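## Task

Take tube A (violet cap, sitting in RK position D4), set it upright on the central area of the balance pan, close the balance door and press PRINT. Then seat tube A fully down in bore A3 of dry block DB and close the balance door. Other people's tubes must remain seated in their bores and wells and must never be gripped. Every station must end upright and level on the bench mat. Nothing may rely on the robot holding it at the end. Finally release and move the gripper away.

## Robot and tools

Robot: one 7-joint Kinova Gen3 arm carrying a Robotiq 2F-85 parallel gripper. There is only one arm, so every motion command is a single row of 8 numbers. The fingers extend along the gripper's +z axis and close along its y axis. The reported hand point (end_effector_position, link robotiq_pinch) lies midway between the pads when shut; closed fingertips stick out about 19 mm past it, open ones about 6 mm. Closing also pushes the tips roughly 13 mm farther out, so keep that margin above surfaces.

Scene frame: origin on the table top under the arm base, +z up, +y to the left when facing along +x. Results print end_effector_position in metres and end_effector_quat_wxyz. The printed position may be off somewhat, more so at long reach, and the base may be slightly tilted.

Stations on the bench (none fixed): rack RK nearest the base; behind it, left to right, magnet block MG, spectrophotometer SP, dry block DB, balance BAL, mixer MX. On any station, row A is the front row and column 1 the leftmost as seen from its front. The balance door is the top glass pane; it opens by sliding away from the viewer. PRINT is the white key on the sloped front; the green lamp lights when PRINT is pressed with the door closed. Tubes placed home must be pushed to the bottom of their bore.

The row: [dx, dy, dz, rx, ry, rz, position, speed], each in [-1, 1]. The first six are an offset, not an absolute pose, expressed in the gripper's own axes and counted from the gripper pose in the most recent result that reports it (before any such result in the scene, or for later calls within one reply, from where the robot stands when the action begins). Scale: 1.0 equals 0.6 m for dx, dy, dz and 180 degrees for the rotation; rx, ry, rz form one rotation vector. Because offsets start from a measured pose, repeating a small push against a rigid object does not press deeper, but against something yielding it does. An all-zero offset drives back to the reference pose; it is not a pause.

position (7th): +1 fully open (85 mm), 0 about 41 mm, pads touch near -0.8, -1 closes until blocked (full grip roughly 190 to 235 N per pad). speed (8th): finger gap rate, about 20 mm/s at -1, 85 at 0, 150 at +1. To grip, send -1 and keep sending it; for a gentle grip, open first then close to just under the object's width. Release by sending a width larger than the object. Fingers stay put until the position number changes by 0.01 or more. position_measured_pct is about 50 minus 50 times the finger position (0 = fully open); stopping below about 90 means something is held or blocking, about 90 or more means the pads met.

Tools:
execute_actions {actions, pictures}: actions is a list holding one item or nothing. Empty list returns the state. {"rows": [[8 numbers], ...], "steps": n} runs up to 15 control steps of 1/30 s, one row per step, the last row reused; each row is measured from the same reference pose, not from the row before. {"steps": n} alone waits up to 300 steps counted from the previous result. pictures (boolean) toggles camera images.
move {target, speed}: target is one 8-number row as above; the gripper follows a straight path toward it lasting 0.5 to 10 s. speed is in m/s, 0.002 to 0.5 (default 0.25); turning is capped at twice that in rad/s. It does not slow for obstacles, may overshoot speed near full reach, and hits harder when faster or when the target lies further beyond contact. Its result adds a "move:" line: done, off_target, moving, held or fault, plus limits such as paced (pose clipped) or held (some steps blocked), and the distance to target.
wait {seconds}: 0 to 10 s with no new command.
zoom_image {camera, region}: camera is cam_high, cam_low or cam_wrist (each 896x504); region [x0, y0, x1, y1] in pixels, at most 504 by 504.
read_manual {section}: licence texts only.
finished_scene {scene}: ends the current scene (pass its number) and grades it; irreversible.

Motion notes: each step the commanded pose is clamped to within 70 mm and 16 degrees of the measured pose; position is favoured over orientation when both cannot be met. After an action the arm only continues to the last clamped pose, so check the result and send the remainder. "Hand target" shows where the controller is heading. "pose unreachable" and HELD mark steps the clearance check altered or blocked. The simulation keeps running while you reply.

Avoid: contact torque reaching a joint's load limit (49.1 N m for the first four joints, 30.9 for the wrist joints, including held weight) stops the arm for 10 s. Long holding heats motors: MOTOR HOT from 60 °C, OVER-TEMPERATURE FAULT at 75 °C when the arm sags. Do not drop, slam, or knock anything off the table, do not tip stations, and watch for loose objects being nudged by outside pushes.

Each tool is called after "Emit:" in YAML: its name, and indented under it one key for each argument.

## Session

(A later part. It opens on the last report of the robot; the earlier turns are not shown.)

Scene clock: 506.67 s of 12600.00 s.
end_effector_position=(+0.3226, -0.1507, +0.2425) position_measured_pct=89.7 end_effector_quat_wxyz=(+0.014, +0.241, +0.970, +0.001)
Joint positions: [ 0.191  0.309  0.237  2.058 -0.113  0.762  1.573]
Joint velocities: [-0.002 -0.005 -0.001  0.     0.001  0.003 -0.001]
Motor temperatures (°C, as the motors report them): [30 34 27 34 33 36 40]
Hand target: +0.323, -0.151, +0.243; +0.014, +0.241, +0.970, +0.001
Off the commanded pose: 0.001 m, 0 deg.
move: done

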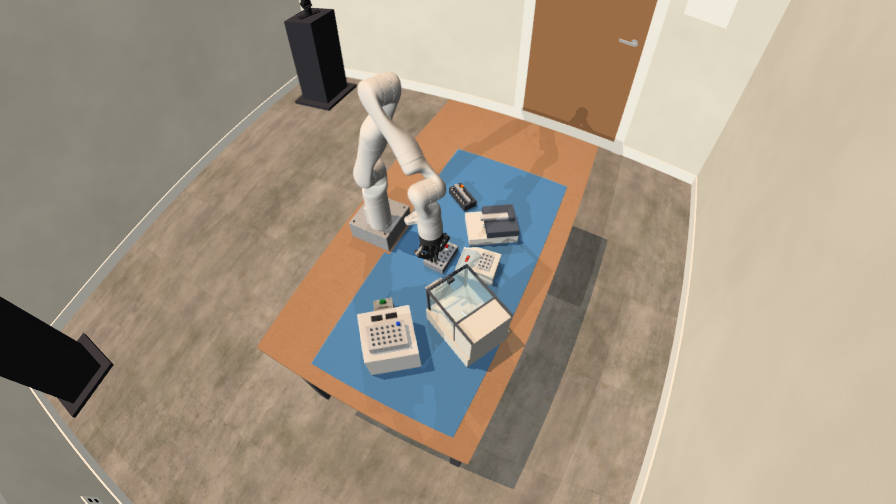

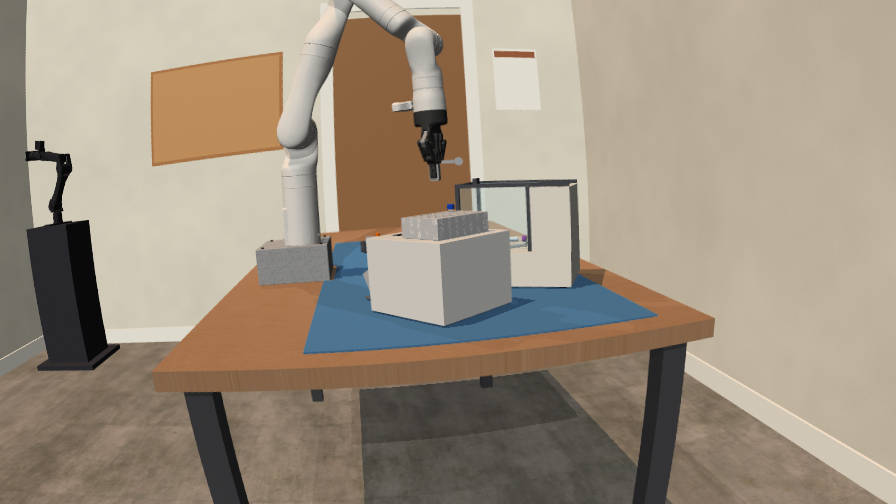

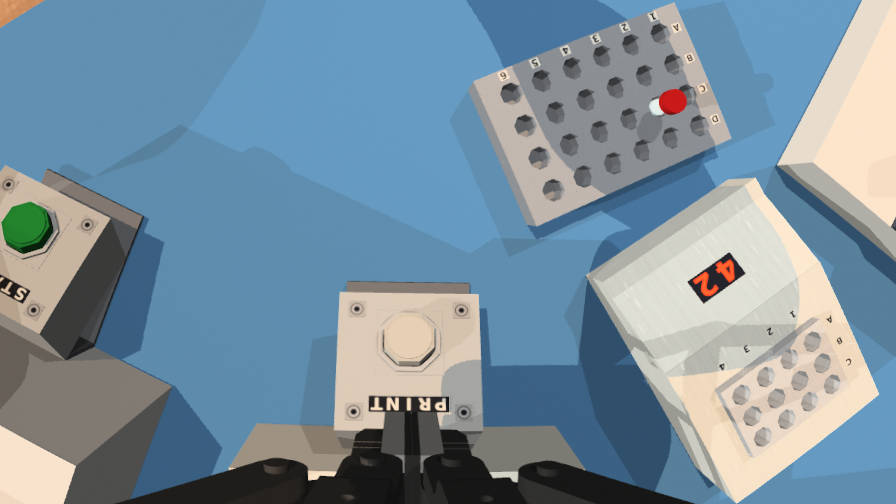

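Emit:
move:
  target: [-0.1505,0.0058,-0.096,0,0,-0.464,-0.2,0.3]
  speed: 0.15

Scene clock: 530.20 s of 12600.00 s.
end_effector_position=(+0.4025, -0.1892, +0.3027) position_measured_pct=59.9 end_effector_quat_wxyz=(+0.011, -0.467, +0.884, -0.009)
Joint positions: [ 0.449  0.393 -0.076  1.672  0.028  1.053  2.9  ]
Joint velocities: [ 0.003  0.002  0.    -0.002 -0.002  0.003  0.008]
Motor temperatures (°C, as the motors report them): [30 33 27 34 33 36 40]
Hand target: +0.403, -0.189, +0.303; +0.011, -0.467, +0.884, -0.008
Off the commanded pose: 0.001 m, 0 deg.
move: done

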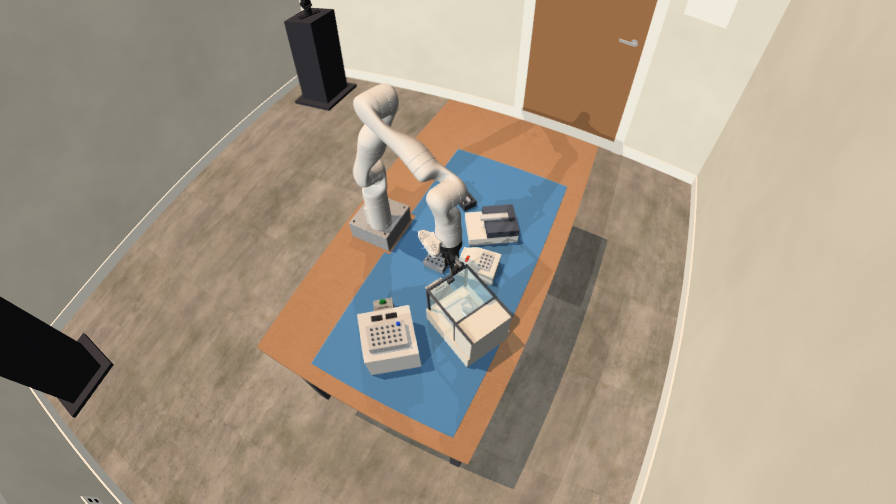

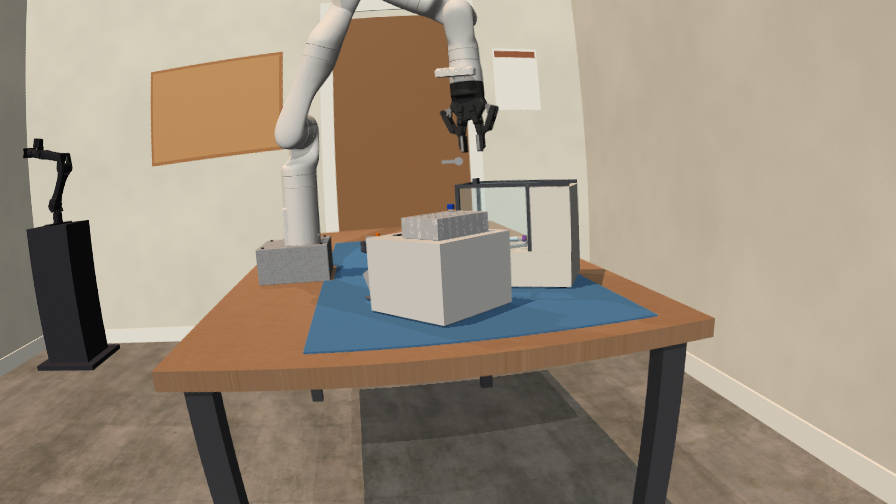

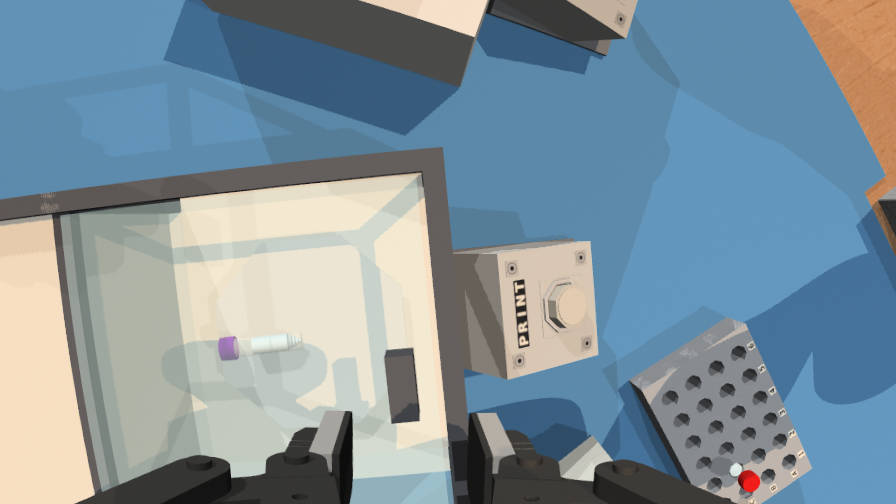

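Emit:
move:
  target: [0,-0.005,0.109,0,0,0,-0.2,0.3]
  speed: 0.06

Emit:
move:
  target: [-0.0235,-0.22,0,0,0,0,-0.2,0.3]
  speed: 0.05

Scene clock: 539.10 s of 12600.00 s.
end_effector_position=(+0.4069, -0.1913, +0.2377) position_measured_pct=59.9 end_effector_quat_wxyz=(+0.011, -0.466, +0.884, -0.009)
Joint positions: [ 0.447  0.488 -0.074  1.76   0.039  0.87   2.891]
Joint velocities: [-0.     0.004 -0.001  0.003  0.    -0.002 -0.001]
Motor temperatures (°C, as the motors report them): [30 33 27 34 33 36 40]
Hand target: +0.407, -0.191, +0.238; +0.011, -0.466, +0.884, -0.009
Off the commanded pose: 0.000 m, 0 deg.
move: done

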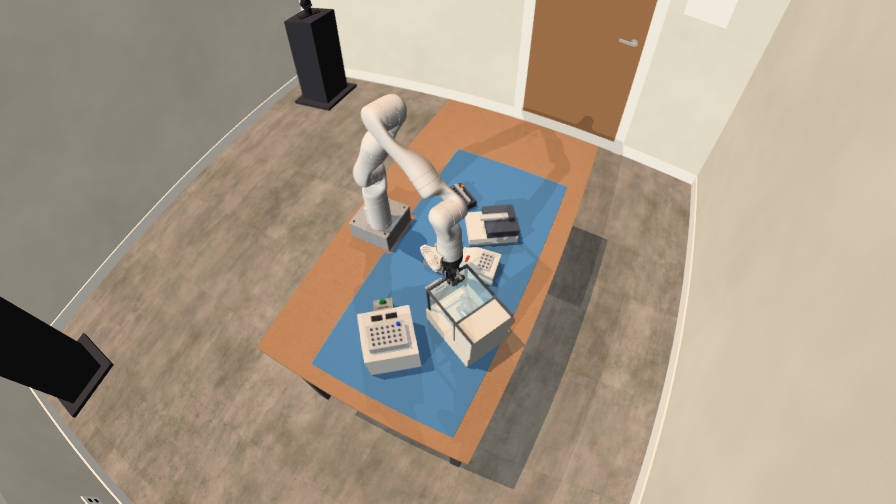

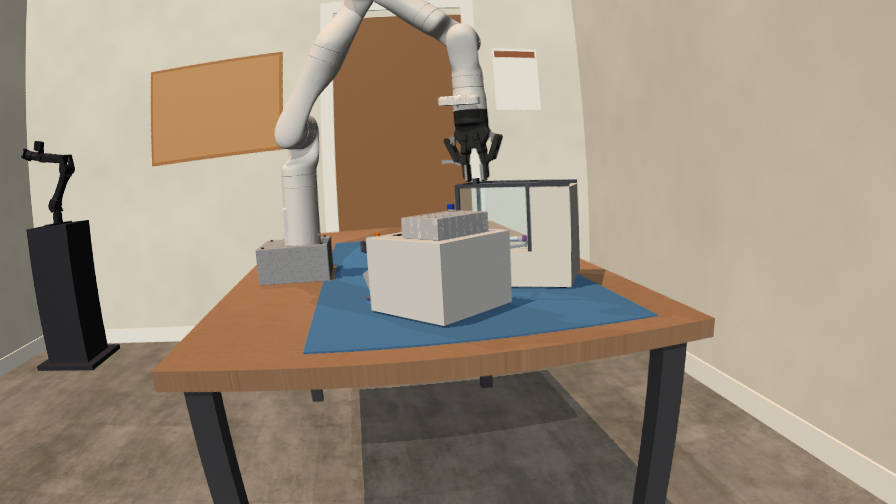

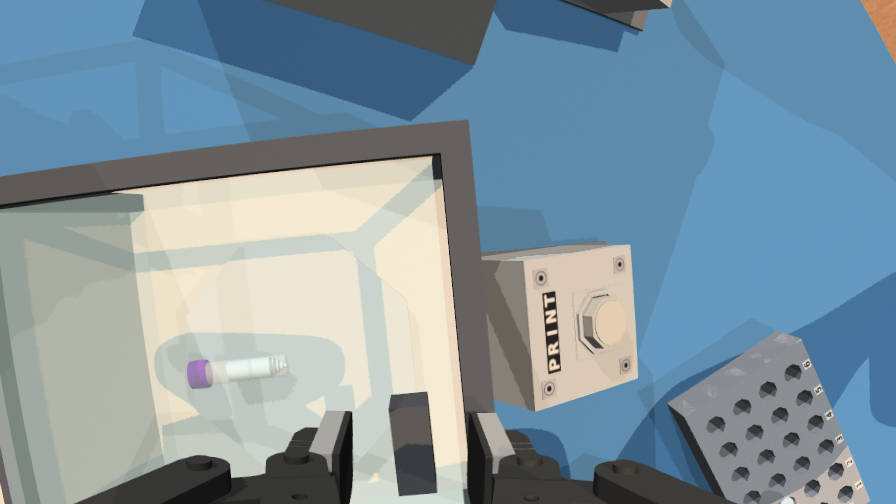

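Scene clock: 542.03 s of 12600.00 s.
end_effector_position=(+0.5197, -0.2509, +0.2404) position_measured_pct=59.9 end_effector_quat_wxyz=(+0.007, -0.467, +0.884, -0.003)
Joint positions: [ 0.448  0.753 -0.059  1.245  0.037  1.134  2.925]
Joint velocities: [-0.001  0.008  0.001 -0.014 -0.002  0.013  0.001]
Motor temperatures (°C, as the motors report them): [30 33 27 34 33 36 40]
Hand target: +0.524, -0.254, +0.242; +0.011, -0.467, +0.884, -0.009
Off the commanded pose: 0.005 m, 1 deg.
move: off_target

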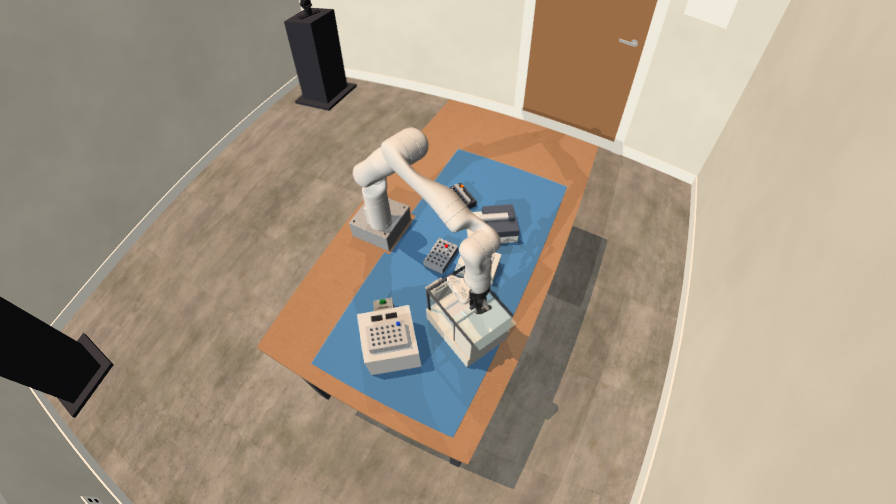

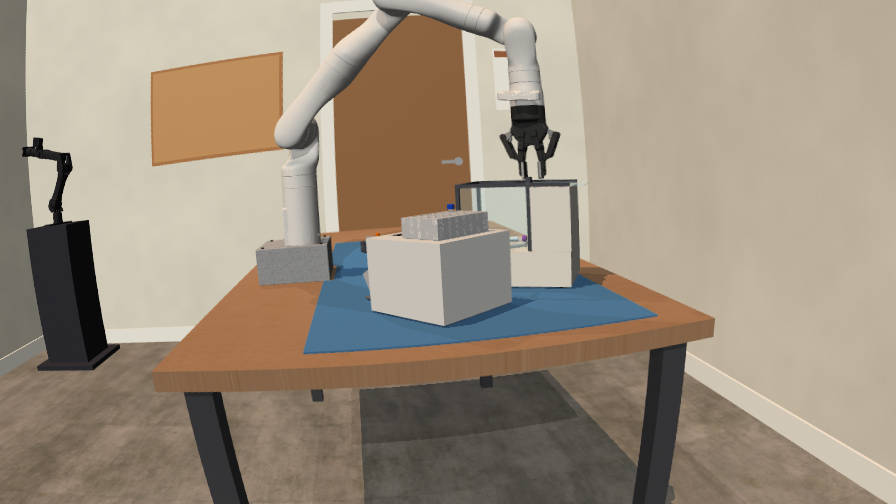

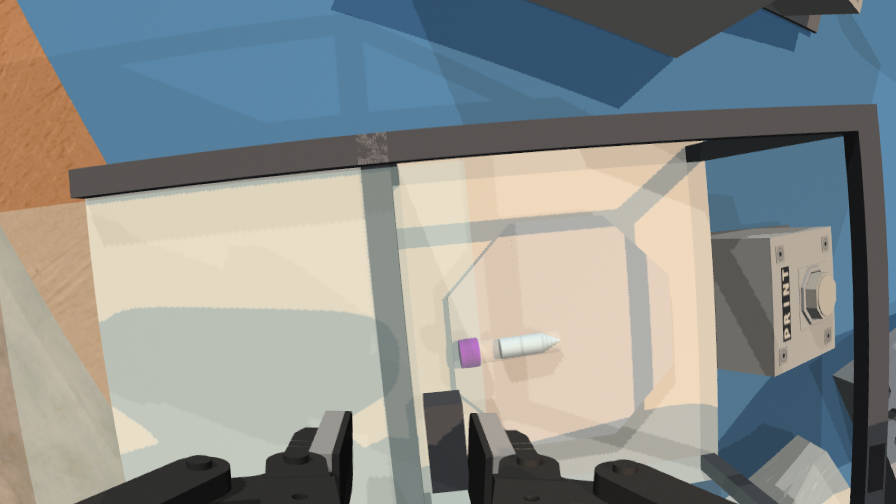

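Emit:
move:
  target: [0,0,-0.07,0,0,0,-0.2,0.3]
  speed: 0.08

Emit:
move:
  target: [-0.0065,0.0947,0,0,0,-0.533,-0.2,0.3]
  speed: 0.12

Scene clock: 602.93 s of 12600.00 s.
end_effector_position=(+0.5190, -0.2508, +0.2822) position_measured_pct=59.9 end_effector_quat_wxyz=(+0.007, -0.467, +0.884, -0.003)
Joint positions: [ 0.448  0.713 -0.059  1.18   0.033  1.238  2.929]
Joint velocities: [-0.    -0.001  0.    -0.003  0.     0.001 -0.001]
Motor temperatures (°C, as the motors report them): [30 35 27 35 33 36 40]
Hand target: +0.519, -0.251, +0.282; +0.007, -0.467, +0.884, -0.003
Off the commanded pose: 0.000 m, 0 deg.
move: done

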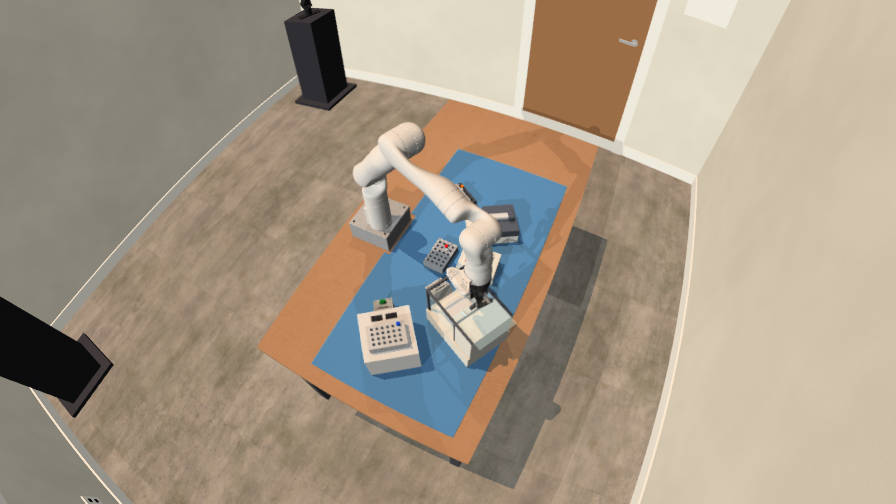

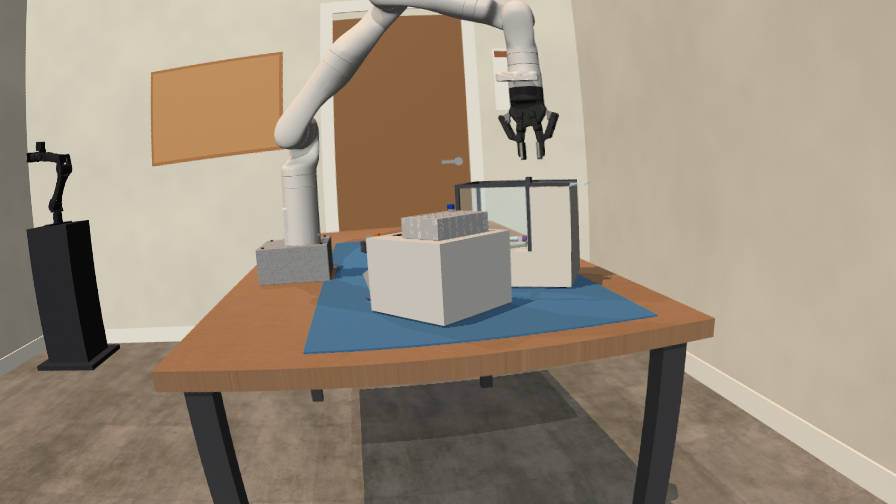

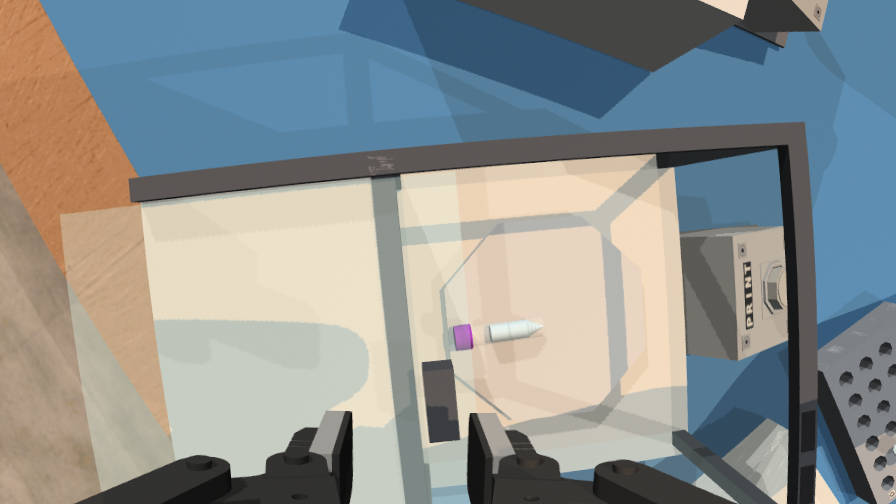

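Scene clock: 610.23 s of 12600.00 s.
end_effector_position=(+0.4740, -0.2157, +0.2813) position_measured_pct=59.9 end_effector_quat_wxyz=(-0.002, +0.970, -0.245, +0.007)
Joint positions: [ 0.668  0.624 -0.475  1.409  0.29   1.166  4.37 ]
Joint velocities: [ 0.003 -0.001  0.001  0.004 -0.002  0.002  0.005]
Motor temperatures (°C, as the motors report them): [30 35 27 35 33 36 40]
Hand target: +0.474, -0.216, +0.281; -0.002, +0.970, -0.245, +0.007
Off the commanded pose: 0.000 m, 0 deg.
move: done

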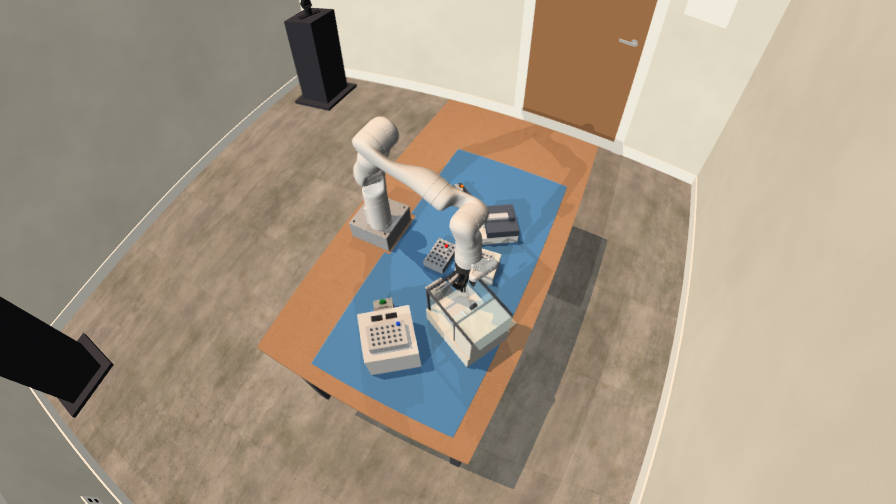

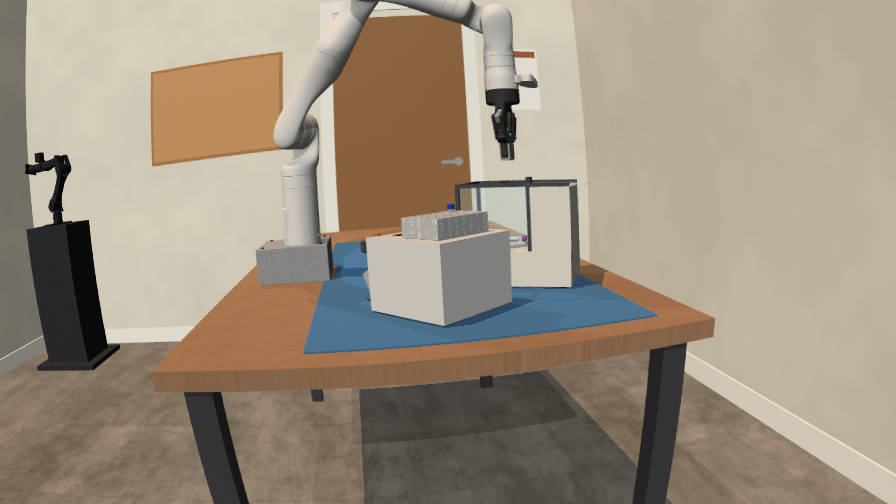

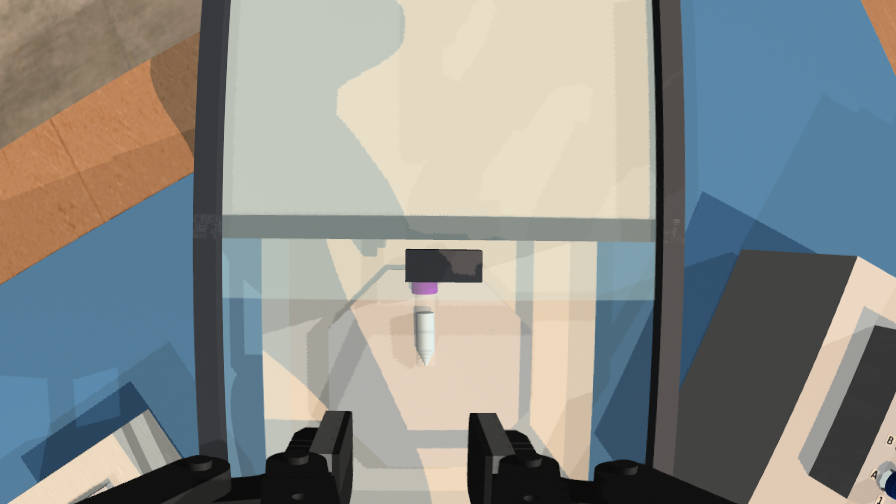

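Emit:
move:
  target: [-0.013,0.0145,0.05,0,0,0,-0.2,0.3]
  speed: 0.08

Emit:
move:
  target: [0,0,0.21,0,0,0,-0.2,0.3]
  speed: 0.05

Scene clock: 624.47 s of 12600.00 s.
end_effector_position=(+0.4636, -0.2197, +0.2513) position_measured_pct=59.9 end_effector_quat_wxyz=(-0.002, +0.970, -0.245, +0.007)
Joint positions: [ 0.686  0.641 -0.467  1.486  0.305  1.076  4.367]
Joint velocities: [ 0.001  0.001  0.001  0.003  0.001 -0.002 -0.001]
Motor temperatures (°C, as the motors report them): [30 35 27 35 33 36 40]
Hand target: +0.464, -0.220, +0.251; -0.002, +0.970, -0.245, +0.007
Off the commanded pose: 0.000 m, 0 deg.
move: done

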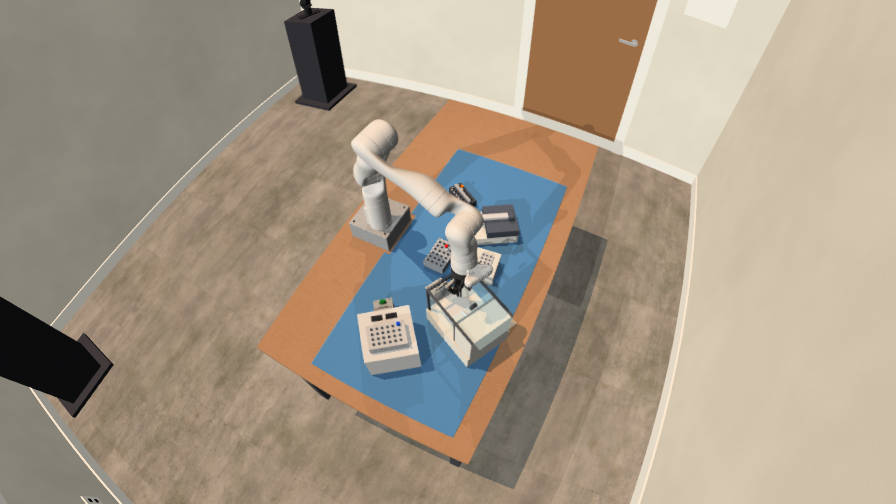

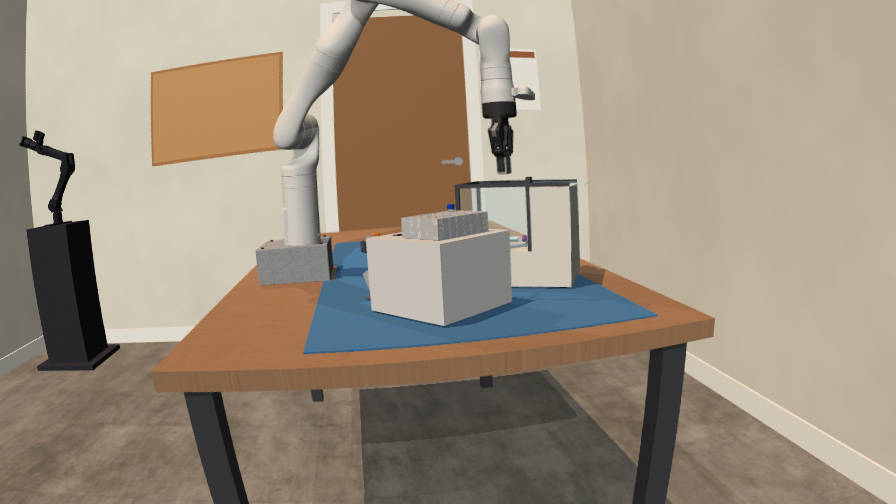

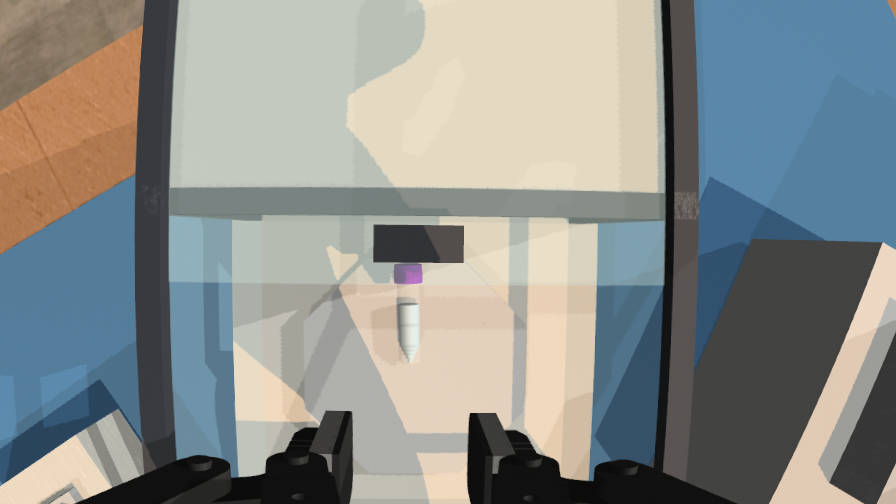

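Scene clock: 627.33 s of 12600.00 s.
end_effector_position=(+0.4658, -0.2199, +0.1256) position_measured_pct=59.9 end_effector_quat_wxyz=(-0.002, +0.970, -0.245, +0.007)
Joint positions: [ 0.644  0.826 -0.396  1.601  0.405  0.786  4.286]
Joint velocities: [-0.001  0.004  0.001  0.     0.    -0.002 -0.001]
Motor temperatures (°C, as the motors report them): [30 35 27 34 33 36 40]
Hand target: +0.466, -0.220, +0.125; -0.002, +0.970, -0.245, +0.007
Off the commanded pose: 0.001 m, 0 deg.
move: done

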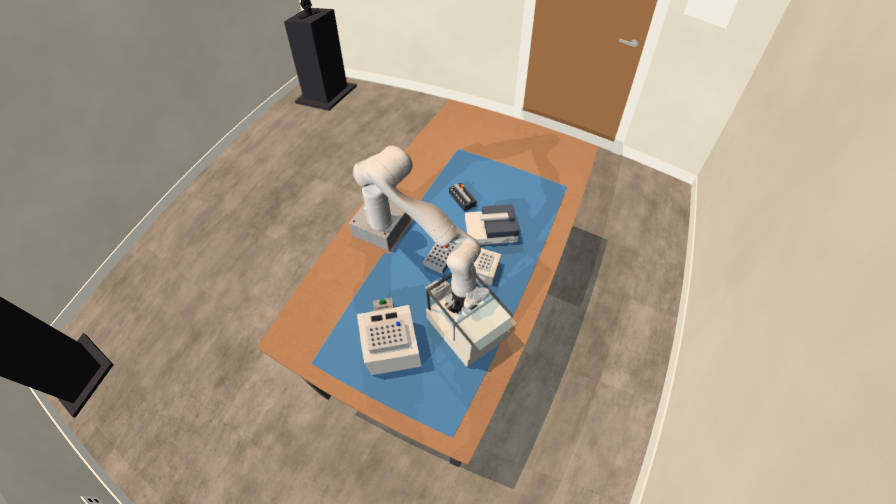

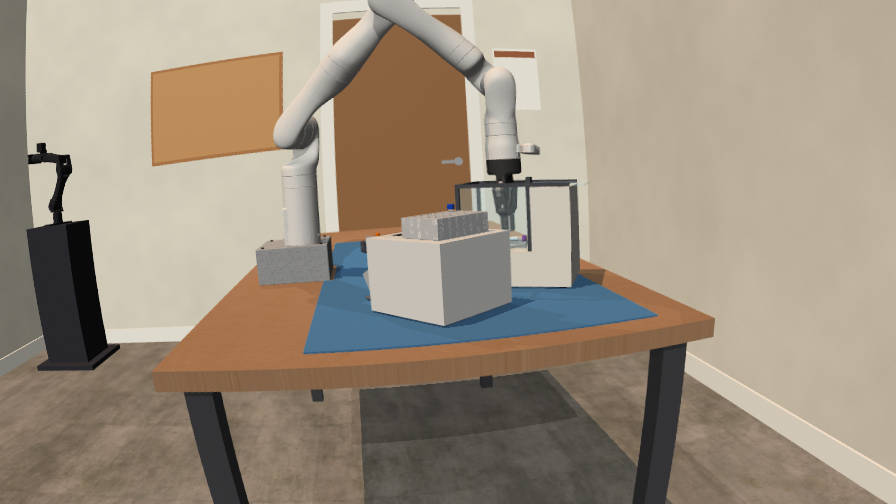

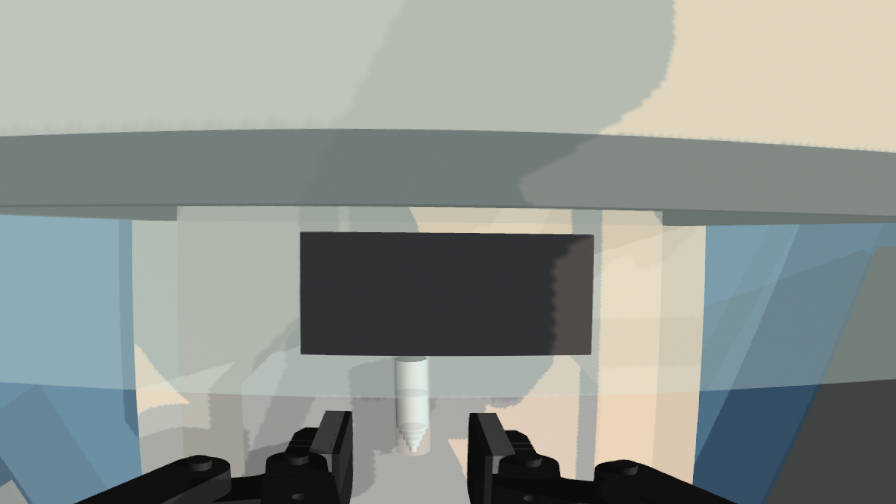

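Emit:
move:
  target: [0,0,0.022,0,0,0,-0.2,0.3]
  speed: 0.01

Scene clock: 633.73 s of 12600.00 s.
end_effector_position=(+0.4661, -0.2199, +0.1125) position_measured_pct=59.9 end_effector_quat_wxyz=(-0.002, +0.970, -0.245, +0.007)
Joint positions: [ 0.638  0.848 -0.386  1.606  0.416  0.758  4.278]
Joint velocities: [-0.001  0.002  0.001  0.     0.    -0.002  0.   ]
Motor temperatures (°C, as the motors report them): [30 35 27 34 33 36 40]
Hand target: +0.466, -0.220, +0.112; -0.002, +0.970, -0.245, +0.007
Off the commanded pose: 0.000 m, 0 deg.
move: done

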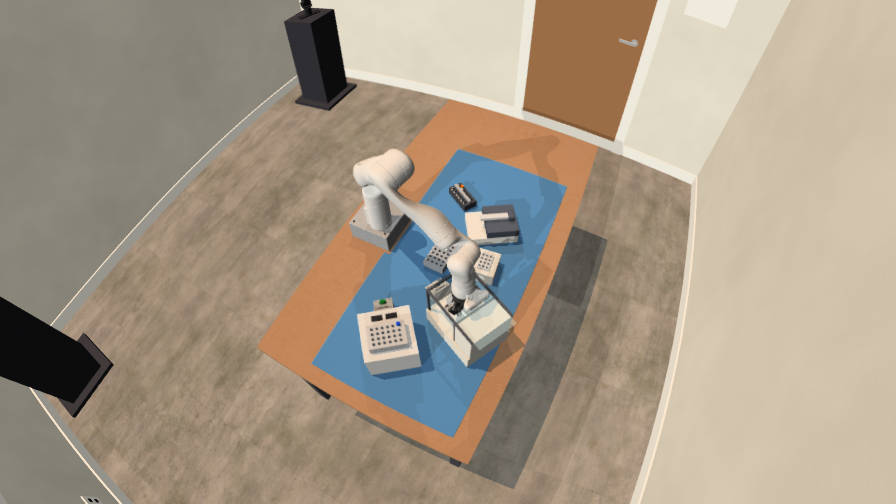

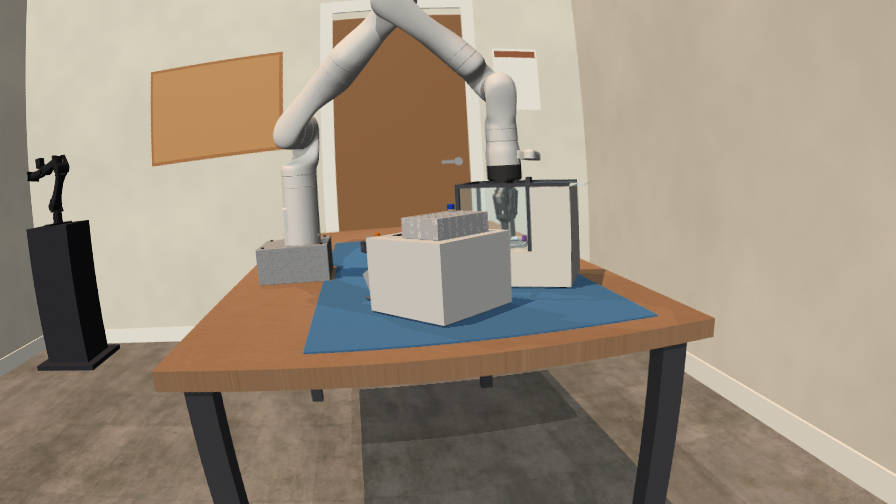

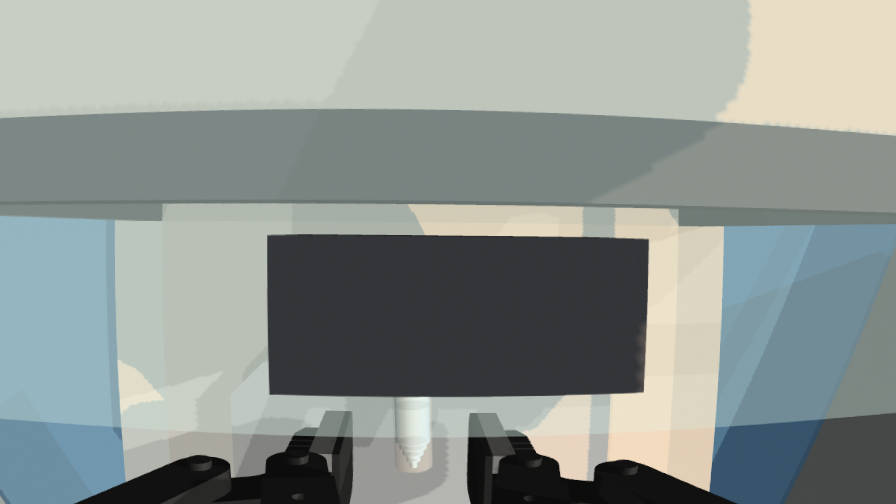

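Emit:
move:
  target: [0,0,0.022,0,0,0,-0.2,0.3]
  speed: 0.01

Scene clock: 643.40 s of 12600.00 s.
end_effector_position=(+0.4674, -0.2205, +0.1042) position_measured_pct=59.9 end_effector_quat_wxyz=(-0.001, +0.969, -0.245, +0.010)
Joint positions: [ 0.632  0.862 -0.378  1.609  0.426  0.736  4.269]
Joint velocities: [-0.     0.    -0.001  0.001  0.001 -0.002 -0.003]
Motor temperatures (°C, as the motors report them): [30 35 27 34 33 36 40]
Hand target: +0.466, -0.220, +0.099; -0.002, +0.970, -0.245, +0.007
Off the commanded pose: 0.005 m, 0 deg.
move: off_target

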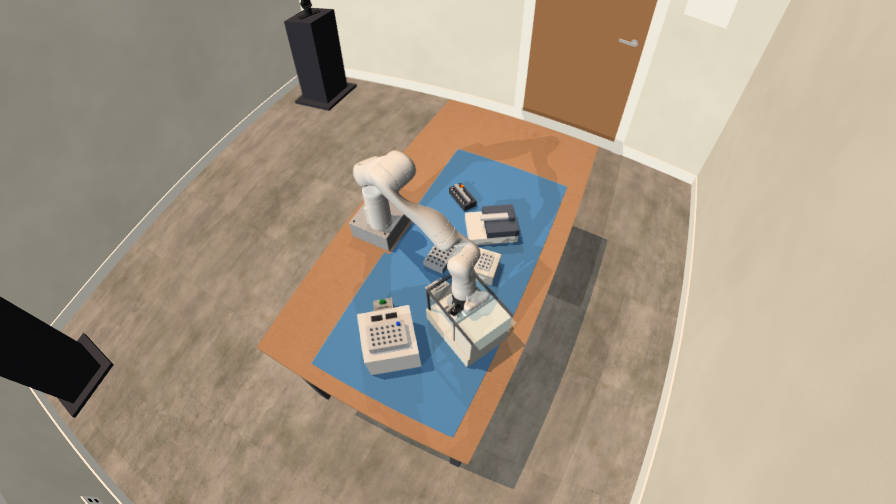

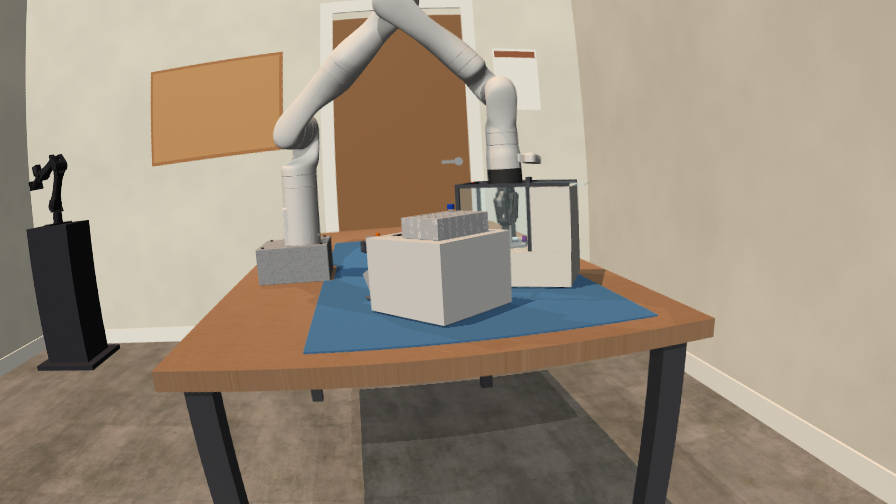

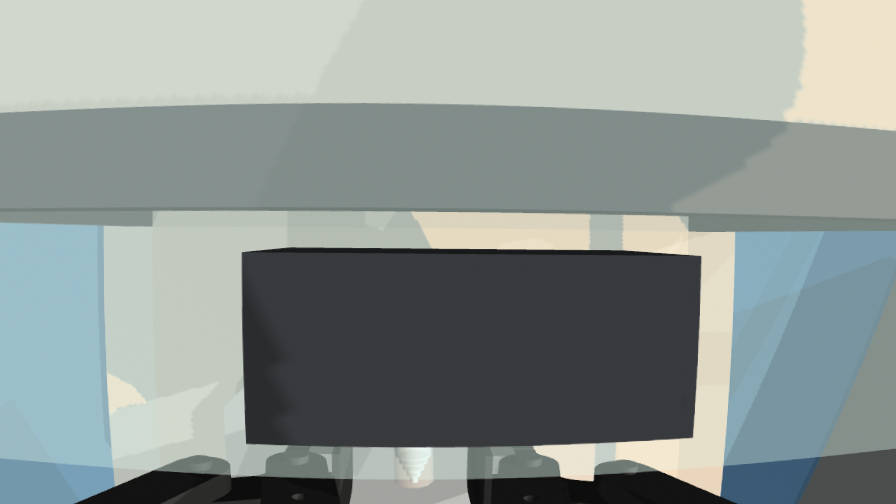

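Emit:
move:
  target: [0,0,-0.004,0,0,0,-1,0.0]
  speed: 0.01

Scene clock: 649.17 s of 12600.00 s.
end_effector_position=(+0.4674, -0.2205, +0.1066) position_measured_pct=86.1 end_effector_quat_wxyz=(-0.001, +0.969, -0.245, +0.010)
Joint positions: [ 0.633  0.858 -0.38   1.609  0.424  0.741  4.271]
Joint velocities: [ 0.    -0.     0.001 -0.001 -0.001  0.001  0.001]
Motor temperatures (°C, as the motors report them): [30 35 27 34 33 36 40]
Hand target: +0.467, -0.221, +0.107; -0.001, +0.969, -0.245, +0.010
Off the commanded pose: 0.000 m, 0 deg.
move: done

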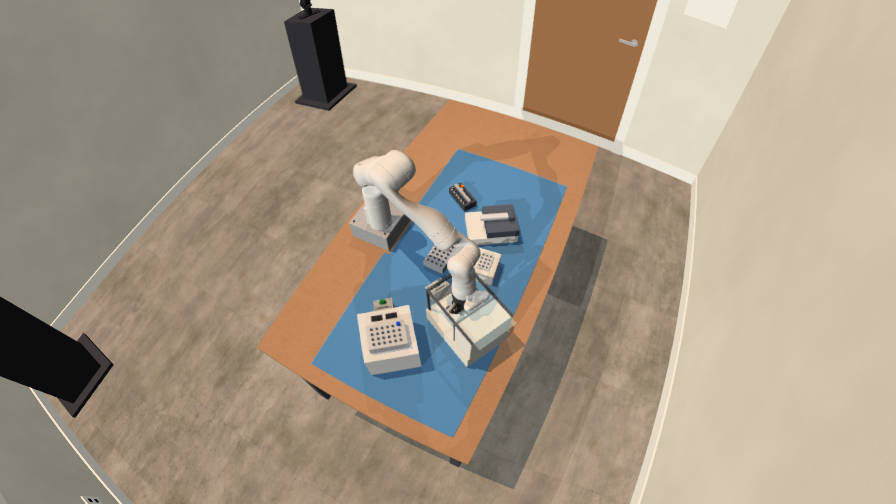

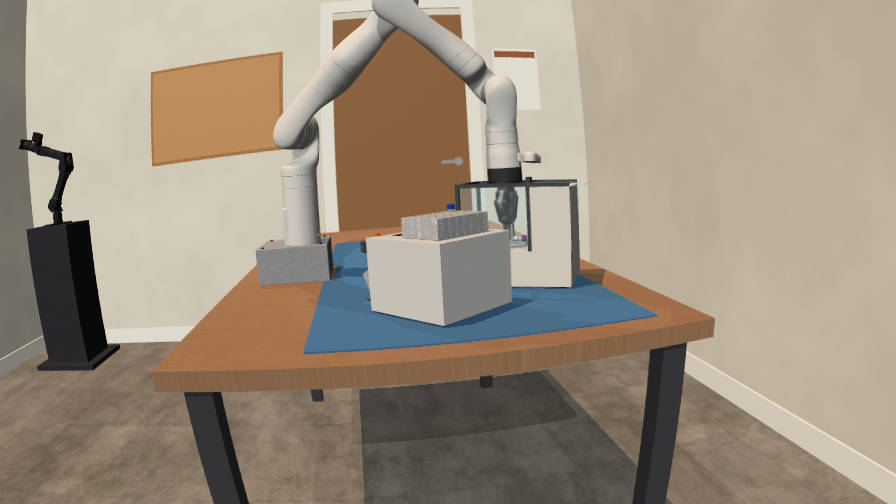

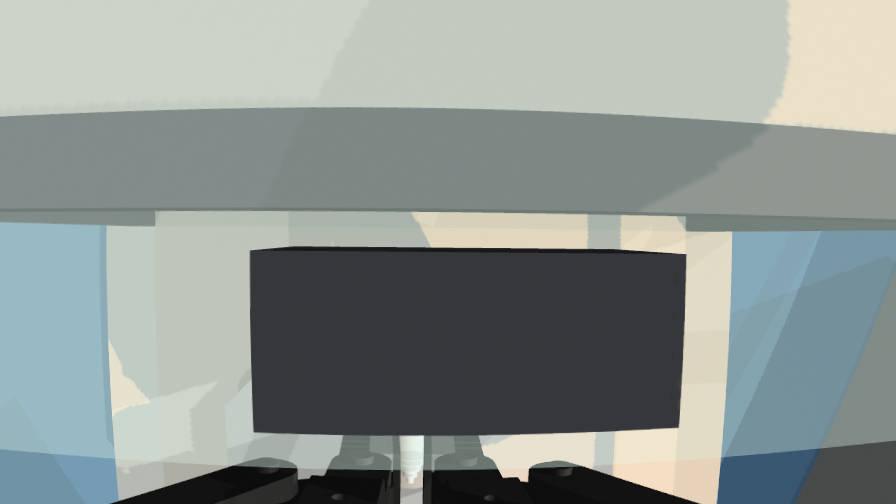

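Emit:
move:
  target: [-0.045,0,-0.006,0,0,0,-1,0.0]
  speed: 0.015

Scene clock: 657.73 s of 12600.00 s.
end_effector_position=(+0.4435, -0.2078, +0.1095) position_measured_pct=86.1 end_effector_quat_wxyz=(-0.001, +0.969, -0.245, +0.010)
Joint positions: [ 0.636  0.811 -0.376  1.71   0.429  0.686  4.244]
Joint velocities: [ 0.    -0.003  0.002  0.004  0.001 -0.003 -0.001]
Motor temperatures (°C, as the motors report them): [30 35 27 34 33 36 40]
Hand target: +0.443, -0.208, +0.110; -0.001, +0.969, -0.245, +0.010
Off the commanded pose: 0.000 m, 0 deg.
move: done

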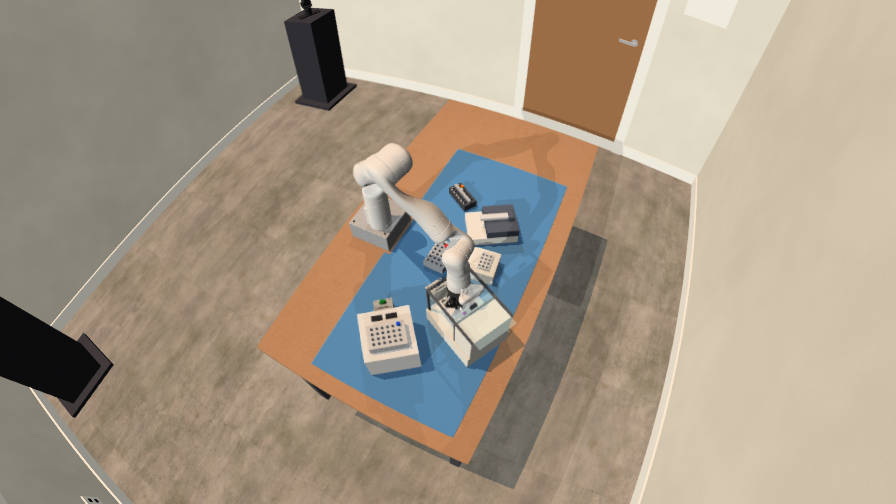

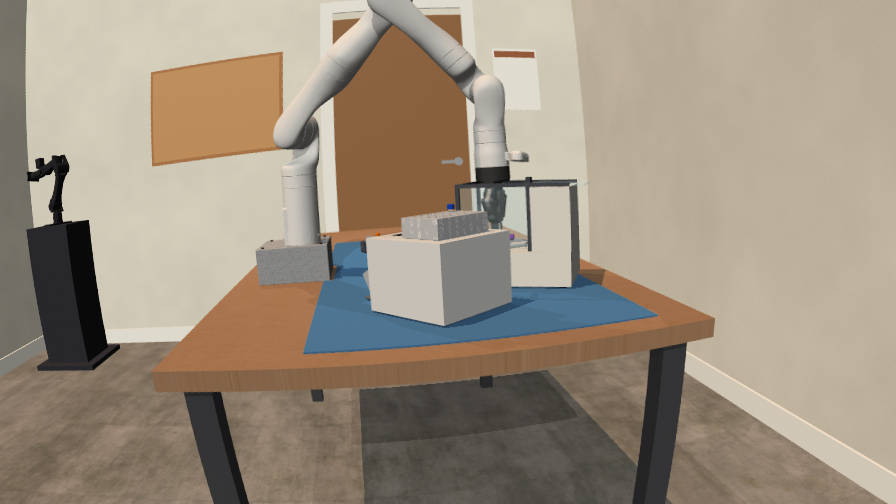

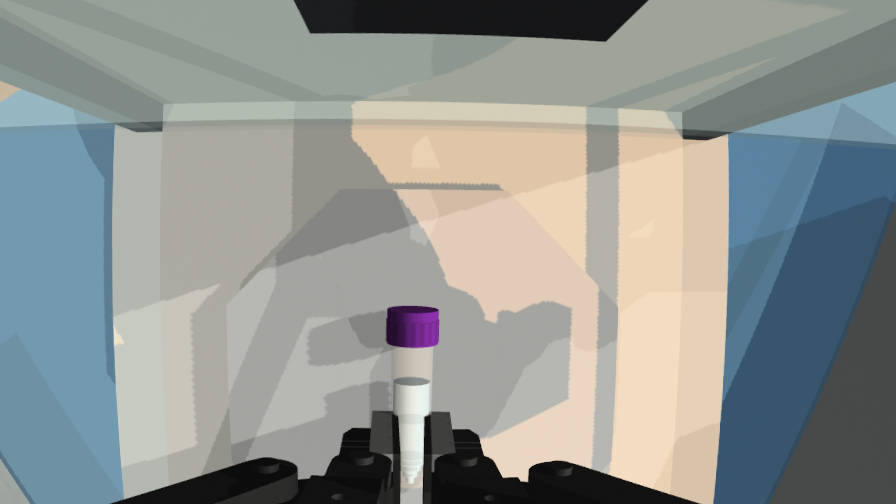

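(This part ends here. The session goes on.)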